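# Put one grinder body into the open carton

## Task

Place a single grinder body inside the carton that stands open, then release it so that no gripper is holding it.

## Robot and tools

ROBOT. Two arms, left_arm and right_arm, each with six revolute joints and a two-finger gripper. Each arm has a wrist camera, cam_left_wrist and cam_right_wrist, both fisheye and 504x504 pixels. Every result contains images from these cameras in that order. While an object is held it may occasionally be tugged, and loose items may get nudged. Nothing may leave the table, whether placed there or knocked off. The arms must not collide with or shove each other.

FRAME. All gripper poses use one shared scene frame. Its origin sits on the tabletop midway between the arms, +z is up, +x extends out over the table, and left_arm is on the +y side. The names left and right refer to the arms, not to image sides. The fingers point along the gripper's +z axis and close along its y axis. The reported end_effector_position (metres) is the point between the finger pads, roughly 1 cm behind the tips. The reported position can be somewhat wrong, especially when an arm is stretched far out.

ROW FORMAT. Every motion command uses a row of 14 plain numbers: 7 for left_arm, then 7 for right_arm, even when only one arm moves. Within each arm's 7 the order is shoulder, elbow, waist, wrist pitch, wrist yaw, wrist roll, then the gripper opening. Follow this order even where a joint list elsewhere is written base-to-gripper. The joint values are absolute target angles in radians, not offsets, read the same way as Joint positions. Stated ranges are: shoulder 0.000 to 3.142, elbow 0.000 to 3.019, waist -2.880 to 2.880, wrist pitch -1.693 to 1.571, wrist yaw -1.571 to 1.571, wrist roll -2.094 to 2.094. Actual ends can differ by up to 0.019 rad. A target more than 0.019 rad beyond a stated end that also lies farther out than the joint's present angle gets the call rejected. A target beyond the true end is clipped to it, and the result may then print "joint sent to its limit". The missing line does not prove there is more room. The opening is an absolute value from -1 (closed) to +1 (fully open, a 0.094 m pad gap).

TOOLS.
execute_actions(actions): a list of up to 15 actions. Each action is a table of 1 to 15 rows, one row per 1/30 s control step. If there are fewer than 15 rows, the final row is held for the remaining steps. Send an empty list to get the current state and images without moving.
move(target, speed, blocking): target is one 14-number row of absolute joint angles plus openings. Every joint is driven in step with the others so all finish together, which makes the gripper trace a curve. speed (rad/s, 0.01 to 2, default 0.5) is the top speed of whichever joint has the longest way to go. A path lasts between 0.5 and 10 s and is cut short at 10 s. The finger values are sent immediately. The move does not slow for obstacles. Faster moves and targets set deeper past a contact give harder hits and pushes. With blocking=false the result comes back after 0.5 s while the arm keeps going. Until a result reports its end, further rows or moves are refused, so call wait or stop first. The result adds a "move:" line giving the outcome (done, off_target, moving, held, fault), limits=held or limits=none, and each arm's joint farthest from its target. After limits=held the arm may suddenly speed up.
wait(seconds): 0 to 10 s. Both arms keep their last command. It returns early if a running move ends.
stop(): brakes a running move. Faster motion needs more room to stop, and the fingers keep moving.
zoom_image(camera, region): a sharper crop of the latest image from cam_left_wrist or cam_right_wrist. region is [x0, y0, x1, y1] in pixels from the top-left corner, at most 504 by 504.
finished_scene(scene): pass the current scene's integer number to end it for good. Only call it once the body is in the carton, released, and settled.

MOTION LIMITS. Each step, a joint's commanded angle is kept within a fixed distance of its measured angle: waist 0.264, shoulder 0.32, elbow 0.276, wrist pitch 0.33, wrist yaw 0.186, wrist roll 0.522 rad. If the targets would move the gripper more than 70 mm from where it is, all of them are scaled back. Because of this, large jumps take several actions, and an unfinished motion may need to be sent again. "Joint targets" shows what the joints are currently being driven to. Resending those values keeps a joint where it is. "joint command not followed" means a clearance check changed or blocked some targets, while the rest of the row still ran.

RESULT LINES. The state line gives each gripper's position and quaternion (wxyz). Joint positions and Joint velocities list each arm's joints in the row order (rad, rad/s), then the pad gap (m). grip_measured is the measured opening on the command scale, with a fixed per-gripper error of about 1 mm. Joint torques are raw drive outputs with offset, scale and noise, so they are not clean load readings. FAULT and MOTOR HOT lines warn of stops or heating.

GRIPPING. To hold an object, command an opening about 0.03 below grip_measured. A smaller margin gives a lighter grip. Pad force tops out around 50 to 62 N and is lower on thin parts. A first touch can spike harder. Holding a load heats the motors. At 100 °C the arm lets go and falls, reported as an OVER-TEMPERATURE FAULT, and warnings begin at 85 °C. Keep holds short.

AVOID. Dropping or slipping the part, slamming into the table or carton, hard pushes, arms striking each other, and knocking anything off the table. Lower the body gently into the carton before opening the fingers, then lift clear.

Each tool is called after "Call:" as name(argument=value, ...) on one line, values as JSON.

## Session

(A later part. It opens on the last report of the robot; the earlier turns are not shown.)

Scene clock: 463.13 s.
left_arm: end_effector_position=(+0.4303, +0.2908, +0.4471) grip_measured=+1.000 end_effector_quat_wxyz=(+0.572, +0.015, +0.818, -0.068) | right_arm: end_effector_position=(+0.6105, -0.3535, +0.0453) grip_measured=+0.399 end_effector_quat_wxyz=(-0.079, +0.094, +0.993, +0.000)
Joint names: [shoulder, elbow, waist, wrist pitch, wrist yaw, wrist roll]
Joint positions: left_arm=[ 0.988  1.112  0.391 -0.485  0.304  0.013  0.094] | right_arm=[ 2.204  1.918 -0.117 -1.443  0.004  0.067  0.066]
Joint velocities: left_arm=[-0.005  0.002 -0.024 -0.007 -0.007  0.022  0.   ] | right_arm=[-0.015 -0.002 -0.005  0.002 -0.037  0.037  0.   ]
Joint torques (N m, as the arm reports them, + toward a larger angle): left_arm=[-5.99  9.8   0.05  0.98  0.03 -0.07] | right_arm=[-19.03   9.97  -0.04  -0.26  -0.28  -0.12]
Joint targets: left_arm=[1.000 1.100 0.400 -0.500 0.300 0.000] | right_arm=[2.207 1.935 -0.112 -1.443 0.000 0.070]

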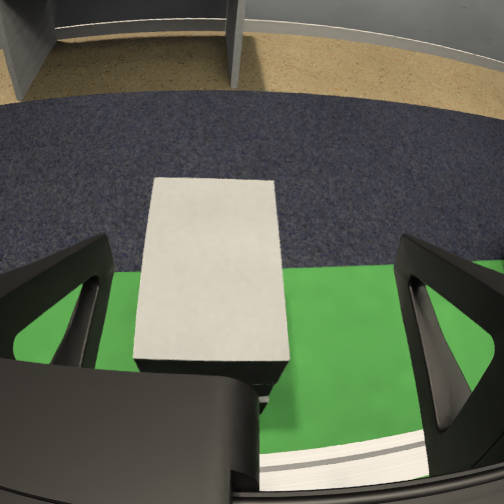

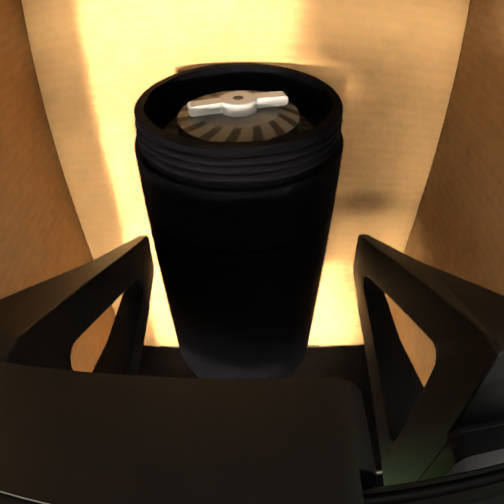

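It was lying flat already. Retreat upward.

Call:
move(target=[1.0,1.1,0.4,-0.5,0.3,0.0,1, 1.95,1.95,-0.112,-1.45,0.0,0.07,0.4], speed=0.5)

Scene clock: 466.90 s.
left_arm: end_effector_position=(+0.4303, +0.2908, +0.4471) grip_measured=+1.000 end_effector_quat_wxyz=(+0.572, +0.015, +0.818, -0.068) | right_arm: end_effector_position=(+0.6128, -0.3537, +0.2198) grip_measured=+0.399 end_effector_quat_wxyz=(+0.066, +0.094, +0.993, -0.004)
Joint names: [shoulder, elbow, waist, wrist pitch, wrist yaw, wrist roll]
Joint positions: left_arm=[ 0.988  1.112  0.391 -0.485  0.304  0.013  0.094] | right_arm=[ 1.924  1.928 -0.117 -1.443  0.004  0.067  0.066]
Joint velocities: left_arm=[-0.015  0.007 -0.005 -0.002  0.007 -0.007  0.   ] | right_arm=[ 0.005 -0.002 -0.005 -0.002  0.051  0.007 -0.   ]
Joint torques (N m, as the arm reports them, + toward a larger angle): left_arm=[-5.97  9.81  0.    0.98  0.03 -0.07] | right_arm=[-15.64  11.37  -0.06   0.05  -0.28  -0.12]
Joint targets: left_arm=[1.000 1.100 0.400 -0.500 0.300 -0.000] | right_arm=[1.950 1.950 -0.112 -1.450 0.000 0.070]
move: off_target (right_arm); limits=none; left_arm: farthest joint: the wrist pitch, 0.015 radians from its target (0.015 radians at the start); right_arm: farthest joint: the shoulder, 0.026 radians from its target (0.254 radians at the start)

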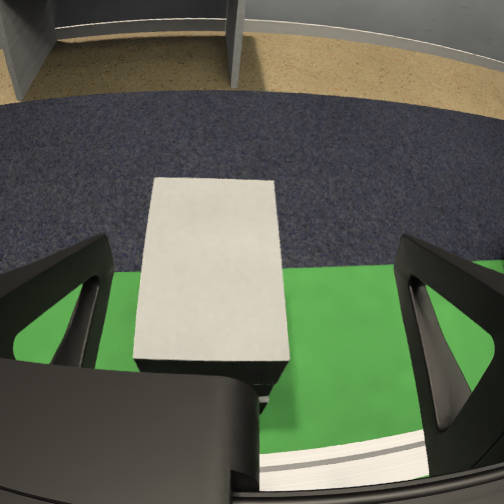

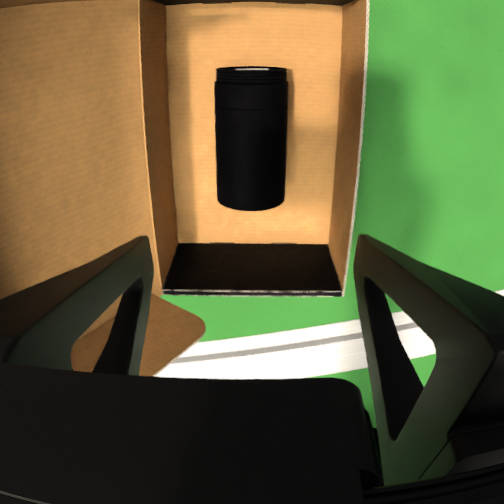

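Call:
finished_scene(scene=1)

The scene is finished: the task was done.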